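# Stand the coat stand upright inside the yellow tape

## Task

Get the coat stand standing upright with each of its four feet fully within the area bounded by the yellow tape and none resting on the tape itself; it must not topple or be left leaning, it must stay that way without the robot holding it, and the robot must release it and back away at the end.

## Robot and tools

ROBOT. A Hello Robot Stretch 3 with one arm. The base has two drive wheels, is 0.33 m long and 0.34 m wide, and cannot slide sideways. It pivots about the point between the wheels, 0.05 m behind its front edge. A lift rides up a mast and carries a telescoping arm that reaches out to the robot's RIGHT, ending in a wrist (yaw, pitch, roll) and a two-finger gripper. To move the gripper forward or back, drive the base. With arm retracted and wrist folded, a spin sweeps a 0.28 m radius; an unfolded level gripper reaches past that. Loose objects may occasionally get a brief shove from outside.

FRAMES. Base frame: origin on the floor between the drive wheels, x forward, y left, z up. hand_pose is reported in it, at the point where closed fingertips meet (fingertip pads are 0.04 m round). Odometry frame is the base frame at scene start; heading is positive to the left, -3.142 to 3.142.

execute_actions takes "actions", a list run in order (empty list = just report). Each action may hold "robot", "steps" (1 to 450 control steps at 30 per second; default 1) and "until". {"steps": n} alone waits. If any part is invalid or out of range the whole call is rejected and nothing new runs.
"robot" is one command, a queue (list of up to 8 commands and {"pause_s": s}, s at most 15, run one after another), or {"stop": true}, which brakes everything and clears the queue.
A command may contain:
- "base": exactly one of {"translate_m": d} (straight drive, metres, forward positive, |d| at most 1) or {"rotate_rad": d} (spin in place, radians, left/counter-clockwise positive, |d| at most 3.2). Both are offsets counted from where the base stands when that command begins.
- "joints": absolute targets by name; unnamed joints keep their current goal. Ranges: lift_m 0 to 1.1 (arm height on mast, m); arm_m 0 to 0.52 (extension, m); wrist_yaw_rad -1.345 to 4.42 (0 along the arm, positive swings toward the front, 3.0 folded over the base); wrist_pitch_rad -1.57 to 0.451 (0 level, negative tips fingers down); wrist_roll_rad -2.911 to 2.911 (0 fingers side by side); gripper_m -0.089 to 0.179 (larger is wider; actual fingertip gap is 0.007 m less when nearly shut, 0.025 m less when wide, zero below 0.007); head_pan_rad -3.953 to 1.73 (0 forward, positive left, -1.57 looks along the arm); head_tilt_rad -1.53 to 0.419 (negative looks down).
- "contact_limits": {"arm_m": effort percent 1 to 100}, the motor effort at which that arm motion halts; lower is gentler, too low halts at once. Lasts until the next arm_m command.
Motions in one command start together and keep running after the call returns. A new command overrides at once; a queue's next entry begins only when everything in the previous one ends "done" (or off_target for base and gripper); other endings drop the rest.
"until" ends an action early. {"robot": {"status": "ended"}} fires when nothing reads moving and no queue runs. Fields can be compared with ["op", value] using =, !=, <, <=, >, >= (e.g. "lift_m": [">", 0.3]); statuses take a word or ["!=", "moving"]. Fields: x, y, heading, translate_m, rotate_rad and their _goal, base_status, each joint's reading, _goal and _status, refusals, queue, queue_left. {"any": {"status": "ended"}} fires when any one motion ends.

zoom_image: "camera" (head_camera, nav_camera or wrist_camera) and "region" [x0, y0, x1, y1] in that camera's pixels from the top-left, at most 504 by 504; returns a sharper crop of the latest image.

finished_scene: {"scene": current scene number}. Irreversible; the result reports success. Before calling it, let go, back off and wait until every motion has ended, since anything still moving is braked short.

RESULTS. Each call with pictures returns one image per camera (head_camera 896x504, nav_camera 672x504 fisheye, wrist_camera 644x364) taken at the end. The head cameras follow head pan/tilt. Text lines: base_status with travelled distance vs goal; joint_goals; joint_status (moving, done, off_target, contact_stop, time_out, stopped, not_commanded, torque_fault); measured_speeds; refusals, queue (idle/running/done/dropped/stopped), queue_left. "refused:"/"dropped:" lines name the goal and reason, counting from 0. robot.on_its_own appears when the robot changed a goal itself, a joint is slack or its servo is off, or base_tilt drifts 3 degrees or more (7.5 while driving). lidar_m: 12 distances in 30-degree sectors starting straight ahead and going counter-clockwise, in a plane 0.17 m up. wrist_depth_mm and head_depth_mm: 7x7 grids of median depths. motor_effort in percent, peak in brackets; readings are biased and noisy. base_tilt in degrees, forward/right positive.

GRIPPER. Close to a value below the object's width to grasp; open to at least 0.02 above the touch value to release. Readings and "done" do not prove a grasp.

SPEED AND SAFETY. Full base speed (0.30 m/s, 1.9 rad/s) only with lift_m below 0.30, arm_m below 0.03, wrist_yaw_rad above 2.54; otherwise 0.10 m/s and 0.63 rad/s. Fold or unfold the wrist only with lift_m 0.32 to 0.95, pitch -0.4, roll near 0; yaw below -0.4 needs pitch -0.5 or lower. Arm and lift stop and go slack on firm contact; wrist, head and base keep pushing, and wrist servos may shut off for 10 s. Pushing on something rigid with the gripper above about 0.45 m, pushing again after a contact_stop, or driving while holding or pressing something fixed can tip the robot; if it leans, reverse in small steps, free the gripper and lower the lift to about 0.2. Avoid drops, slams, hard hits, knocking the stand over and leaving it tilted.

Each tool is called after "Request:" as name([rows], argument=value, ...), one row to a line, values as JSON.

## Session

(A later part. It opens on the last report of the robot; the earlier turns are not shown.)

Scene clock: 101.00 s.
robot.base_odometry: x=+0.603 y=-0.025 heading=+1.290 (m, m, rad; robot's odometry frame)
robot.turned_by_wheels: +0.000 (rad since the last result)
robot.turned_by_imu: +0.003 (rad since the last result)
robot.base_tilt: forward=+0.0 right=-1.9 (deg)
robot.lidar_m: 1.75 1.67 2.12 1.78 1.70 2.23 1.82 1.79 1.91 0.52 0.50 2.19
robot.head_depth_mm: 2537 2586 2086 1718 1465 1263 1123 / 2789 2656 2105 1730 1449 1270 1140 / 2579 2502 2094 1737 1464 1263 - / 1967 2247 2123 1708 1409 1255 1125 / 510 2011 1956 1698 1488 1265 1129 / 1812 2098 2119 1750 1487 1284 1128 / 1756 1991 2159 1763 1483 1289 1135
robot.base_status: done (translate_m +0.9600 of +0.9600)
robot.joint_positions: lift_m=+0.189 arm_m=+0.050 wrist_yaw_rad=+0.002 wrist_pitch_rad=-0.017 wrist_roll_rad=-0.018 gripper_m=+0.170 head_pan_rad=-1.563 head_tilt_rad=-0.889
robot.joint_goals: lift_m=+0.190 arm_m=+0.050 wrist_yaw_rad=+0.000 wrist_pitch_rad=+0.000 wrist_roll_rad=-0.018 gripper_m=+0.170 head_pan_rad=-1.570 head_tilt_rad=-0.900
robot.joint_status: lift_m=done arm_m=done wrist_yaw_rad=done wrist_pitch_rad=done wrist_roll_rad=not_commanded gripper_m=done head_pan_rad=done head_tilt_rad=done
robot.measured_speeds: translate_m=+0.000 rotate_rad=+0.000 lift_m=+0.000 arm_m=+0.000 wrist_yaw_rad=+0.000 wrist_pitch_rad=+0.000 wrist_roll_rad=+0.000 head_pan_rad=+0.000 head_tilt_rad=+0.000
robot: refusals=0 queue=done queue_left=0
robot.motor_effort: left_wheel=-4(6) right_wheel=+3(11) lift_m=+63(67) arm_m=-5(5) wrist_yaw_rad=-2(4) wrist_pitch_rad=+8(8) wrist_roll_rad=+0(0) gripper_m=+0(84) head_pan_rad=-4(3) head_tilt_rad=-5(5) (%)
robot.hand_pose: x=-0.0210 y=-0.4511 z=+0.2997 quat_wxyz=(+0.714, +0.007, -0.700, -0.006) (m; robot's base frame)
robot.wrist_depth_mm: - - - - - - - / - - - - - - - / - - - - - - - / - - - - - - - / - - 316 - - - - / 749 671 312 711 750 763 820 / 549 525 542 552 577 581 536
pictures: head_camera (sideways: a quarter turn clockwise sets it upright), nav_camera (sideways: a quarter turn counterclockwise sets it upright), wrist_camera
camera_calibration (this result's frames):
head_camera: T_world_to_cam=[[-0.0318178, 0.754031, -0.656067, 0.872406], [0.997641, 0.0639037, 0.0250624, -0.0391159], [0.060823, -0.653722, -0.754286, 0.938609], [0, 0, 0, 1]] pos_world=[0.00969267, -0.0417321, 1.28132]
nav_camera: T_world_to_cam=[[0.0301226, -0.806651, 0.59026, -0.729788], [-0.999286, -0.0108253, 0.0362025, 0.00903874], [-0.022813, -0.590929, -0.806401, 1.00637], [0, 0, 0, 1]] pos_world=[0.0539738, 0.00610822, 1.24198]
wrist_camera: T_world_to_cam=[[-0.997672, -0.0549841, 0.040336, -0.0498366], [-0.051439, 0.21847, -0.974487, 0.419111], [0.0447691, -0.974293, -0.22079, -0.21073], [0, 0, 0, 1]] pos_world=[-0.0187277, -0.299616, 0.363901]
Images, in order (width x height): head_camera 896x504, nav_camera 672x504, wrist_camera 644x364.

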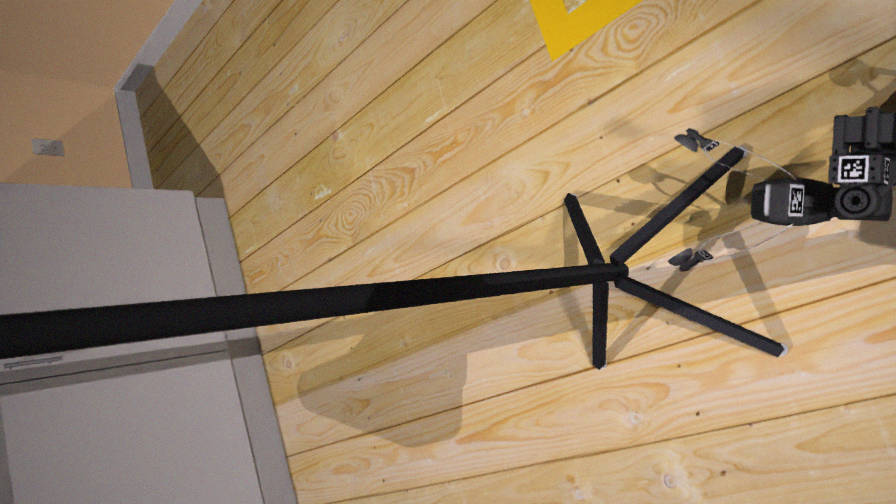

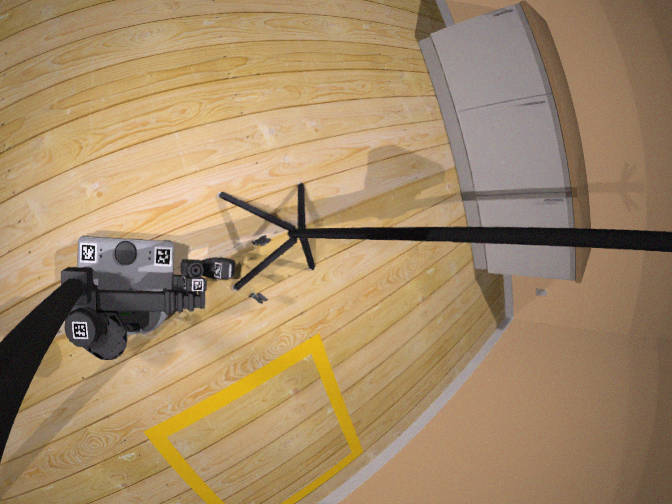

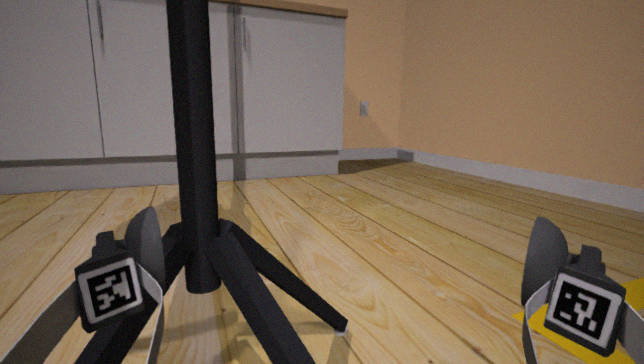

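Request:
execute_actions([
  {"robot":[{"joints":{"gripper_m":0.0},"base":{"translate_m":0.2}},{"joints":{"arm_m":0.36,"wrist_yaw_rad":-0.1}},{"base":{"translate_m":-0.4}}],"steps":450,"until":{"robot":{"status":"ended"}}},
])

Request:
execute_actions([
  {"robot":{"base":{"translate_m":-0.72},"joints":{"head_tilt_rad":-1.15,"head_pan_rad":-1.75}},"steps":450,"until":{"robot":{"status":"ended"}}},
])

Scene clock: 118.80 s.
robot.base_odometry: x=+0.548 y=-0.217 heading=+1.291 (m, m, rad; robot's odometry frame)
robot.turned_by_wheels: +0.001 (rad since the last result)
robot.turned_by_imu: +0.002 (rad since the last result)
robot.base_tilt: forward=+0.1 right=-1.8 (deg)
robot.lidar_m: 1.95 1.84 2.31 1.79 1.58 2.05 1.63 1.61 0.54 0.48 2.14 2.28
robot.head_depth_mm: 2298 2487 2104 1717 1461 1270 1119 / 505 596 1971 1682 1472 1247 1120 / 2732 2713 2119 1693 1318 1230 1129 / 2110 2442 2126 1730 1479 1280 1125 / 1966 2272 2151 1752 1480 1284 1130 / 1899 2159 2132 1758 1477 1281 1139 / 1826 2077 2133 1756 1490 1288 1141
robot.base_status: done (translate_m -0.4000 of -0.4000)
robot.joint_positions: lift_m=+0.189 arm_m=+0.360 wrist_yaw_rad=-0.031 wrist_pitch_rad=-0.019 wrist_roll_rad=-0.009 gripper_m=+0.000 head_pan_rad=-1.563 head_tilt_rad=-0.889
robot.joint_goals: lift_m=+0.190 arm_m=+0.360 wrist_yaw_rad=-0.052 wrist_pitch_rad=+0.000 wrist_roll_rad=-0.009 gripper_m=+0.000 head_pan_rad=-1.570 head_tilt_rad=-0.900
robot.joint_status: lift_m=done arm_m=done wrist_yaw_rad=done wrist_pitch_rad=done wrist_roll_rad=not_commanded gripper_m=done head_pan_rad=done head_tilt_rad=done
robot.measured_speeds: translate_m=+0.000 rotate_rad=+0.000 lift_m=+0.000 arm_m=+0.000 wrist_yaw_rad=+0.000 wrist_pitch_rad=+0.000 wrist_roll_rad=+0.000 head_pan_rad=+0.000 head_tilt_rad=+0.000
robot: refusals=0 queue=done queue_left=0
robot.on_its_own: wrist_yaw_rad is held at -0.052, not at your -0.100, by its stall guard, which is not easing now; right_wheel is at rest, and its effort (-33) is outside its rest range (-18 to +18); wrist_yaw_rad is at rest, and its effort (-17) is outside its rest range (-12 to +12)
robot.motor_effort: left_wheel=+14(22) right_wheel=-33(63) lift_m=+58(62) arm_m=+4(5) wrist_yaw_rad=-17(26) wrist_pitch_rad=+10(11) wrist_roll_rad=-4(12) gripper_m=-2(83) head_pan_rad=-3(3) head_tilt_rad=-6(5) (%)
robot.hand_pose: x=-0.0294 y=-0.7603 z=+0.2992 quat_wxyz=(+0.711, -0.004, -0.703, -0.018) (m; robot's base frame)
robot.wrist_depth_mm: - - - - - - - / - - - - - - - / - - - - - - - / - - - - - - - / - - - - - - - / 746 745 749 - 783 747 744 / 559 569 586 574 576 562 568
pictures: head_camera (sideways: a quarter turn clockwise sets it upright), nav_camera (sideways: a quarter turn counterclockwise sets it upright), wrist_camera
camera_calibration (this result's frames):
head_camera: T_world_to_cam=[[-0.0318172, 0.754111, -0.655975, 0.872286], [0.997641, 0.0638991, 0.0250693, -0.0391248], [0.0608213, -0.65363, -0.754366, 0.938712], [0, 0, 0, 1]] pos_world=[0.00969259, -0.0417296, 1.28131]
nav_camera: T_world_to_cam=[[0.0301219, -0.806723, 0.590162, -0.72966], [-0.999286, -0.0108282, 0.0362021, 0.00903927], [-0.0228147, -0.590831, -0.806473, 1.00647], [0, 0, 0, 1]] pos_world=[0.0539737, 0.00611545, 1.24198]
wrist_camera: T_world_to_cam=[[-0.999257, -0.0220968, 0.0315852, -0.0476268], [-0.0357105, 0.222141, -0.97436, 0.488972], [0.0145139, -0.974764, -0.222765, -0.512426], [0, 0, 0, 1]] pos_world=[-0.0226927, -0.609168, 0.363788]
Images, in order (width x height): head_camera 896x504, nav_camera 672x504, wrist_camera 644x364.

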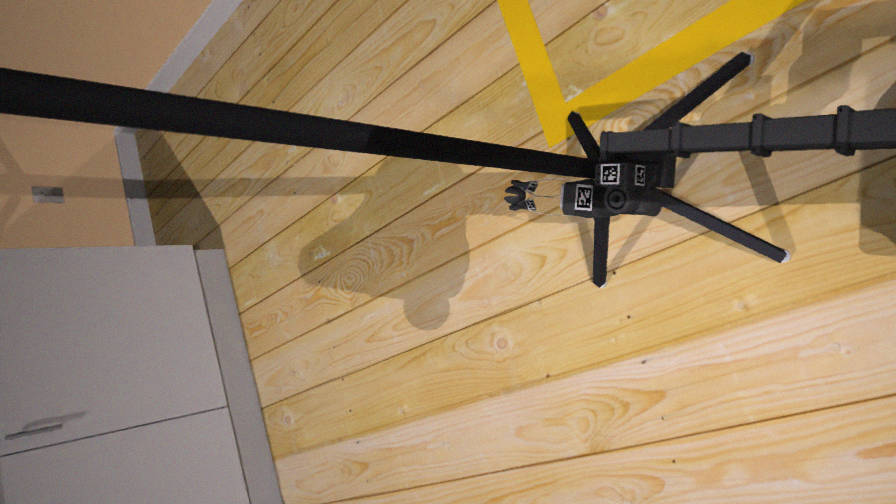

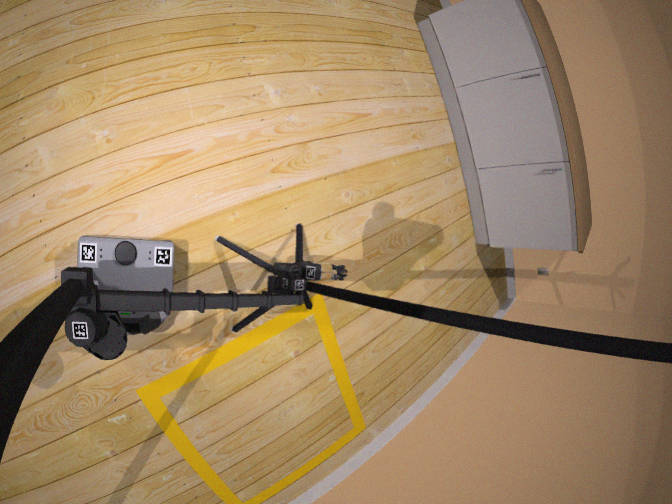

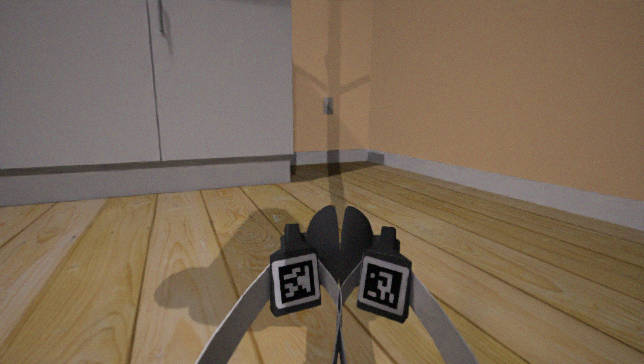

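Scene clock: 127.10 s.
robot.base_odometry: x=+0.349 y=-0.909 heading=+1.291 (m, m, rad; robot's odometry frame)
robot.turned_by_wheels: +0.000 (rad since the last result)
robot.turned_by_imu: -0.001 (rad since the last result)
robot.base_tilt: forward=-0.1 right=-1.9 (deg)
robot.lidar_m: 2.67 2.51 1.99 1.28 1.71 1.21 0.97 0.95 0.54 0.48 2.45 2.60
robot.head_depth_mm: 1196 1367 1530 1432 1295 1182 - / 1366 1602 1587 1437 1297 1212 - / 1594 1769 1601 1462 1302 - - / 591 737 1586 1407 1294 1208 1101 / 2080 1851 1620 1439 1323 1205 1105 / 2136 1866 1637 1468 1324 1209 1118 / 2187 1861 1652 1462 1333 1215 1118
robot.base_status: done (translate_m -0.7200 of -0.7200)
robot.joint_positions: lift_m=+0.189 arm_m=+0.360 wrist_yaw_rad=+0.011 wrist_pitch_rad=-0.020 wrist_roll_rad=-0.010 gripper_m=+0.000 head_pan_rad=-1.743 head_tilt_rad=-1.136
robot.joint_goals: lift_m=+0.190 arm_m=+0.360 wrist_yaw_rad=-0.011 wrist_pitch_rad=+0.000 wrist_roll_rad=-0.010 gripper_m=+0.000 head_pan_rad=-1.750 head_tilt_rad=-1.150
robot.joint_status: lift_m=done arm_m=done wrist_yaw_rad=done wrist_pitch_rad=done wrist_roll_rad=not_commanded gripper_m=done head_pan_rad=done head_tilt_rad=done
robot.measured_speeds: translate_m=+0.000 rotate_rad=+0.000 lift_m=+0.000 arm_m=+0.000 wrist_yaw_rad=+0.000 wrist_pitch_rad=+0.000 wrist_roll_rad=+0.000 head_pan_rad=+0.000 head_tilt_rad=+0.000
robot: refusals=0 queue=done queue_left=0
robot.on_its_own: wrist_yaw_rad is held at -0.011, not at your -0.100, by its stall guard, which is not easing now; right_wheel is at rest, and its effort (-34) is outside its rest range (-18 to +18); wrist_yaw_rad is at rest, and its effort (-18) is outside its rest range (-12 to +12)
robot.motor_effort: left_wheel=+15(16) right_wheel=-34(49) lift_m=+59(59) arm_m=+4(4) wrist_yaw_rad=-18(19) wrist_pitch_rad=+10(10) wrist_roll_rad=-4(4) gripper_m=-2(2) head_pan_rad=-3(21) head_tilt_rad=-7(29) (%)
robot.hand_pose: x=-0.0187 y=-0.7604 z=+0.2991 quat_wxyz=(+0.711, +0.011, -0.703, -0.003) (m; robot's base frame)
robot.wrist_depth_mm: - - - - - 828 618 / - - - - - 801 636 / - - - - - 829 627 / - - - - - 821 642 / - - - - - 824 641 / 731 754 746 - 800 746 642 / 560 571 567 563 569 569 559
pictures: head_camera (sideways: a quarter turn clockwise sets it upright), nav_camera (sideways: a quarter turn counterclockwise sets it upright), wrist_camera
camera_calibration (this result's frames):
head_camera: T_world_to_cam=[[0.127135, 0.882911, -0.452002, 0.605587], [0.991639, -0.123305, 0.0380631, -0.0559945], [-0.0221278, -0.453062, -0.891205, 1.1171], [0, 0, 0, 1]] pos_world=[0.00325409, -0.0354673, 1.27142]
nav_camera: T_world_to_cam=[[-0.135188, -0.916975, 0.37534, -0.448822], [-0.986602, 0.159497, 0.0343121, 0.0114338], [-0.0913291, -0.365673, -0.926252, 1.16254], [0, 0, 0, 1]] pos_world=[0.0567794, 0.011728, 1.24488]
wrist_camera: T_world_to_cam=[[-0.997443, -0.0637862, 0.0322202, -0.0688212], [-0.0455951, 0.220871, -0.974237, 0.48808], [0.0550263, -0.973215, -0.223214, -0.510633], [0, 0, 0, 1]] pos_world=[-0.0182929, -0.609148, 0.363742]
Images, in order (width x height): head_camera 896x504, nav_camera 672x504, wrist_camera 644x364.

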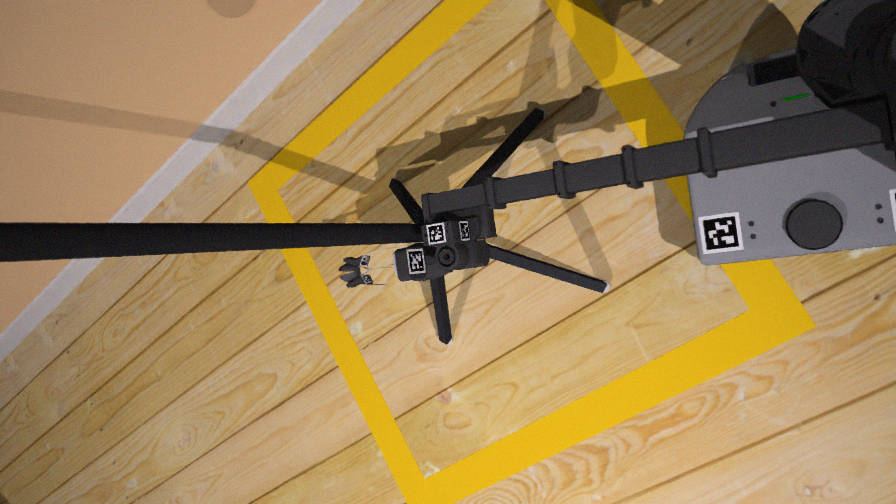

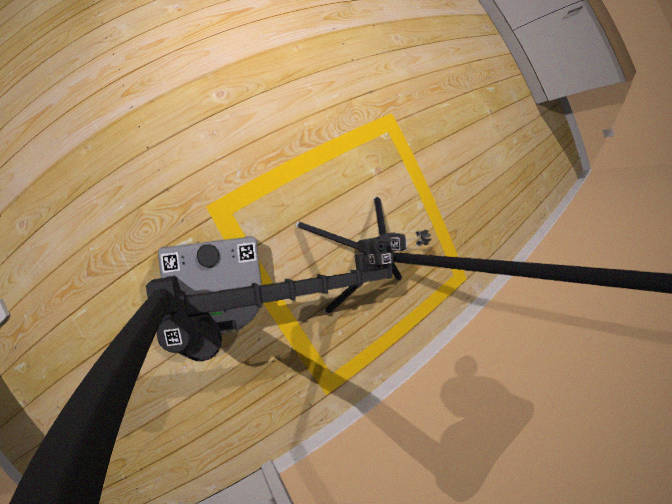

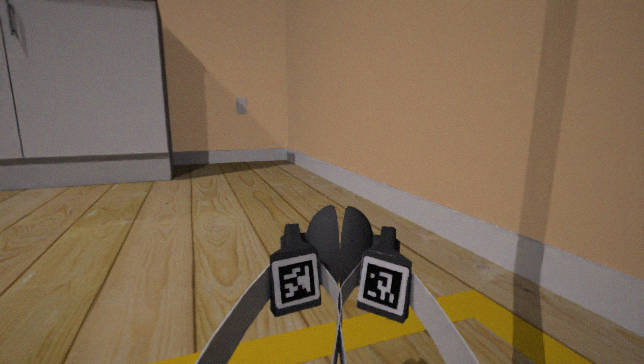

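Request:
execute_actions([
  {"robot":[{"base":{"translate_m":0.04}},{"base":{"translate_m":0.4},"joints":{"arm_m":0}}],"steps":450,"until":{"robot":{"status":"ended"}}},
])

Request:
finished_scene(scene=1)

Scene clock: 138.47 s.
robot.base_odometry: x=+0.471 y=-0.486 heading=+1.290 (m, m, rad; robot's odometry frame)
robot.turned_by_wheels: -0.001 (rad since the last result)
robot.turned_by_imu: +0.000 (rad since the last result)
robot.base_tilt: forward=+0.0 right=-1.8 (deg)
robot.lidar_m: 2.23 2.10 2.44 1.84 1.90 1.73 1.38 0.79 0.66 2.14 2.26 2.41
robot.head_depth_mm: 1733 1782 1588 1405 1298 1188 - / 1943 1811 1590 1417 1304 1218 - / 2059 1825 1619 1447 1312 - - / 2118 1830 1615 1452 1311 1214 1094 / 2155 1842 1619 1447 1316 1208 1097 / 2163 1874 1635 1460 1323 1214 1111 / 2113 1878 1649 1473 1332 1209 1114
robot.base_status: done (translate_m +0.4000 of +0.4000)
robot.joint_positions: lift_m=+0.189 arm_m=+0.002 wrist_yaw_rad=-0.010 wrist_pitch_rad=-0.020 wrist_roll_rad=-0.012 gripper_m=+0.000 head_pan_rad=-1.743 head_tilt_rad=-1.136
robot.joint_goals: lift_m=+0.190 arm_m=+0.000 wrist_yaw_rad=-0.011 wrist_pitch_rad=+0.000 wrist_roll_rad=-0.012 gripper_m=+0.000 head_pan_rad=-1.750 head_tilt_rad=-1.150
robot.joint_status: lift_m=done arm_m=done wrist_yaw_rad=done wrist_pitch_rad=done wrist_roll_rad=not_commanded gripper_m=done head_pan_rad=done head_tilt_rad=done
robot.measured_speeds: translate_m=+0.000 rotate_rad=+0.000 lift_m=+0.000 arm_m=+0.000 wrist_yaw_rad=+0.000 wrist_pitch_rad=+0.000 wrist_roll_rad=+0.000 head_pan_rad=+0.000 head_tilt_rad=+0.000
robot: refusals=0 queue=done queue_left=0
robot.on_its_own: wrist_yaw_rad is held at -0.011, not at your -0.100, by its stall guard, which is not easing now
robot.motor_effort: left_wheel=-4(18) right_wheel=+4(34) lift_m=+58(58) arm_m=-5(5) wrist_yaw_rad=-2(18) wrist_pitch_rad=+10(10) wrist_roll_rad=-3(3) gripper_m=-2(2) head_pan_rad=-4(3) head_tilt_rad=-7(7) (%)
robot.hand_pose: x=-0.0239 y=-0.4029 z=+0.2991 quat_wxyz=(+0.712, +0.004, -0.703, -0.011) (m; robot's base frame)
robot.wrist_depth_mm: - - - - - - - / - - - - - - - / - - - - - - - / - - - - - - - / - - - - - - - / 753 736 756 - 820 742 712 / 571 564 565 569 580 552 559
pictures: head_camera (sideways: a quarter turn clockwise sets it upright), nav_camera (sideways: a quarter turn counterclockwise sets it upright), wrist_camera
camera_calibration (this result's frames):
head_camera: T_world_to_cam=[[0.127278, 0.882929, -0.451926, 0.605487], [0.991619, -0.123462, 0.0380672, -0.0559997], [-0.022185, -0.452984, -0.891243, 1.11715], [0, 0, 0, 1]] pos_world=[0.00324904, -0.0354643, 1.27142]
nav_camera: T_world_to_cam=[[-0.135335, -0.916986, 0.375262, -0.448719], [-0.986578, 0.159647, 0.034311, 0.011435], [-0.0913722, -0.365581, -0.926284, 1.16259], [0, 0, 0, 1]] pos_world=[0.0567821, 0.0117249, 1.24488]
wrist_camera: T_world_to_cam=[[-0.998479, -0.0433369, 0.0340963, -0.0435974], [-0.0428912, 0.221772, -0.974155, 0.409268], [0.0346552, -0.974135, -0.223294, -0.163186], [0, 0, 0, 1]] pos_world=[-0.0203218, -0.251619, 0.363739]
Images, in order (width x height): head_camera 896x504, nav_camera 672x504, wrist_camera 644x364.

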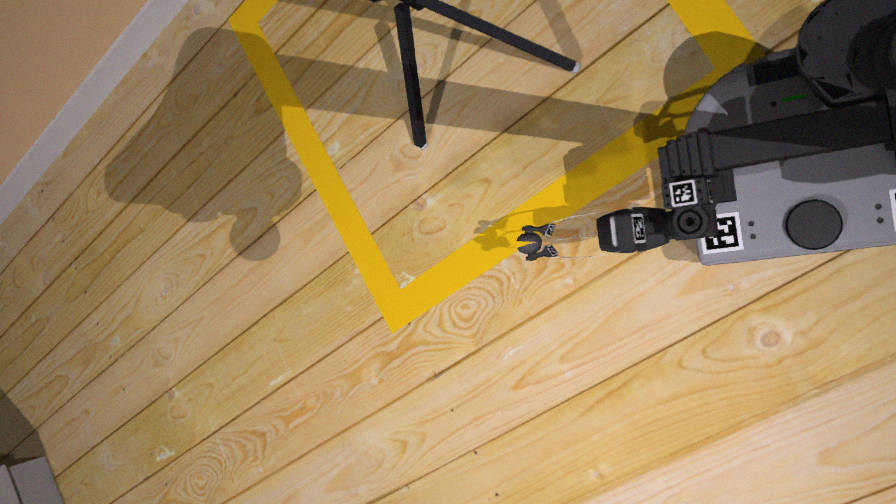

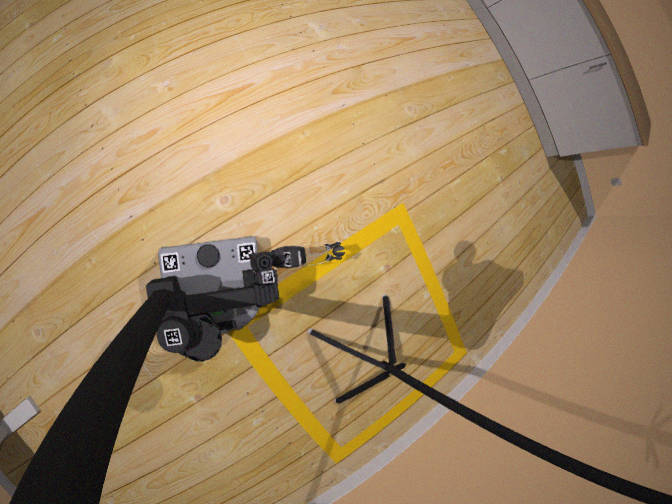

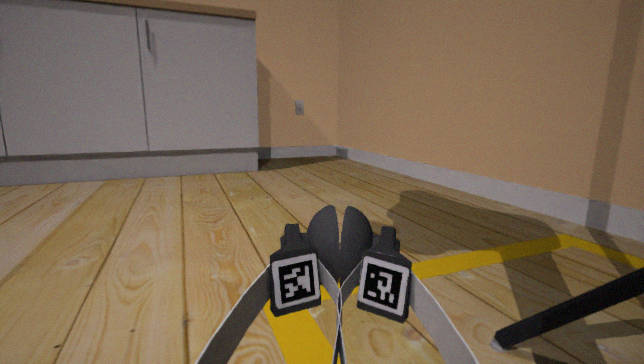

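The scene is finished: the task was done.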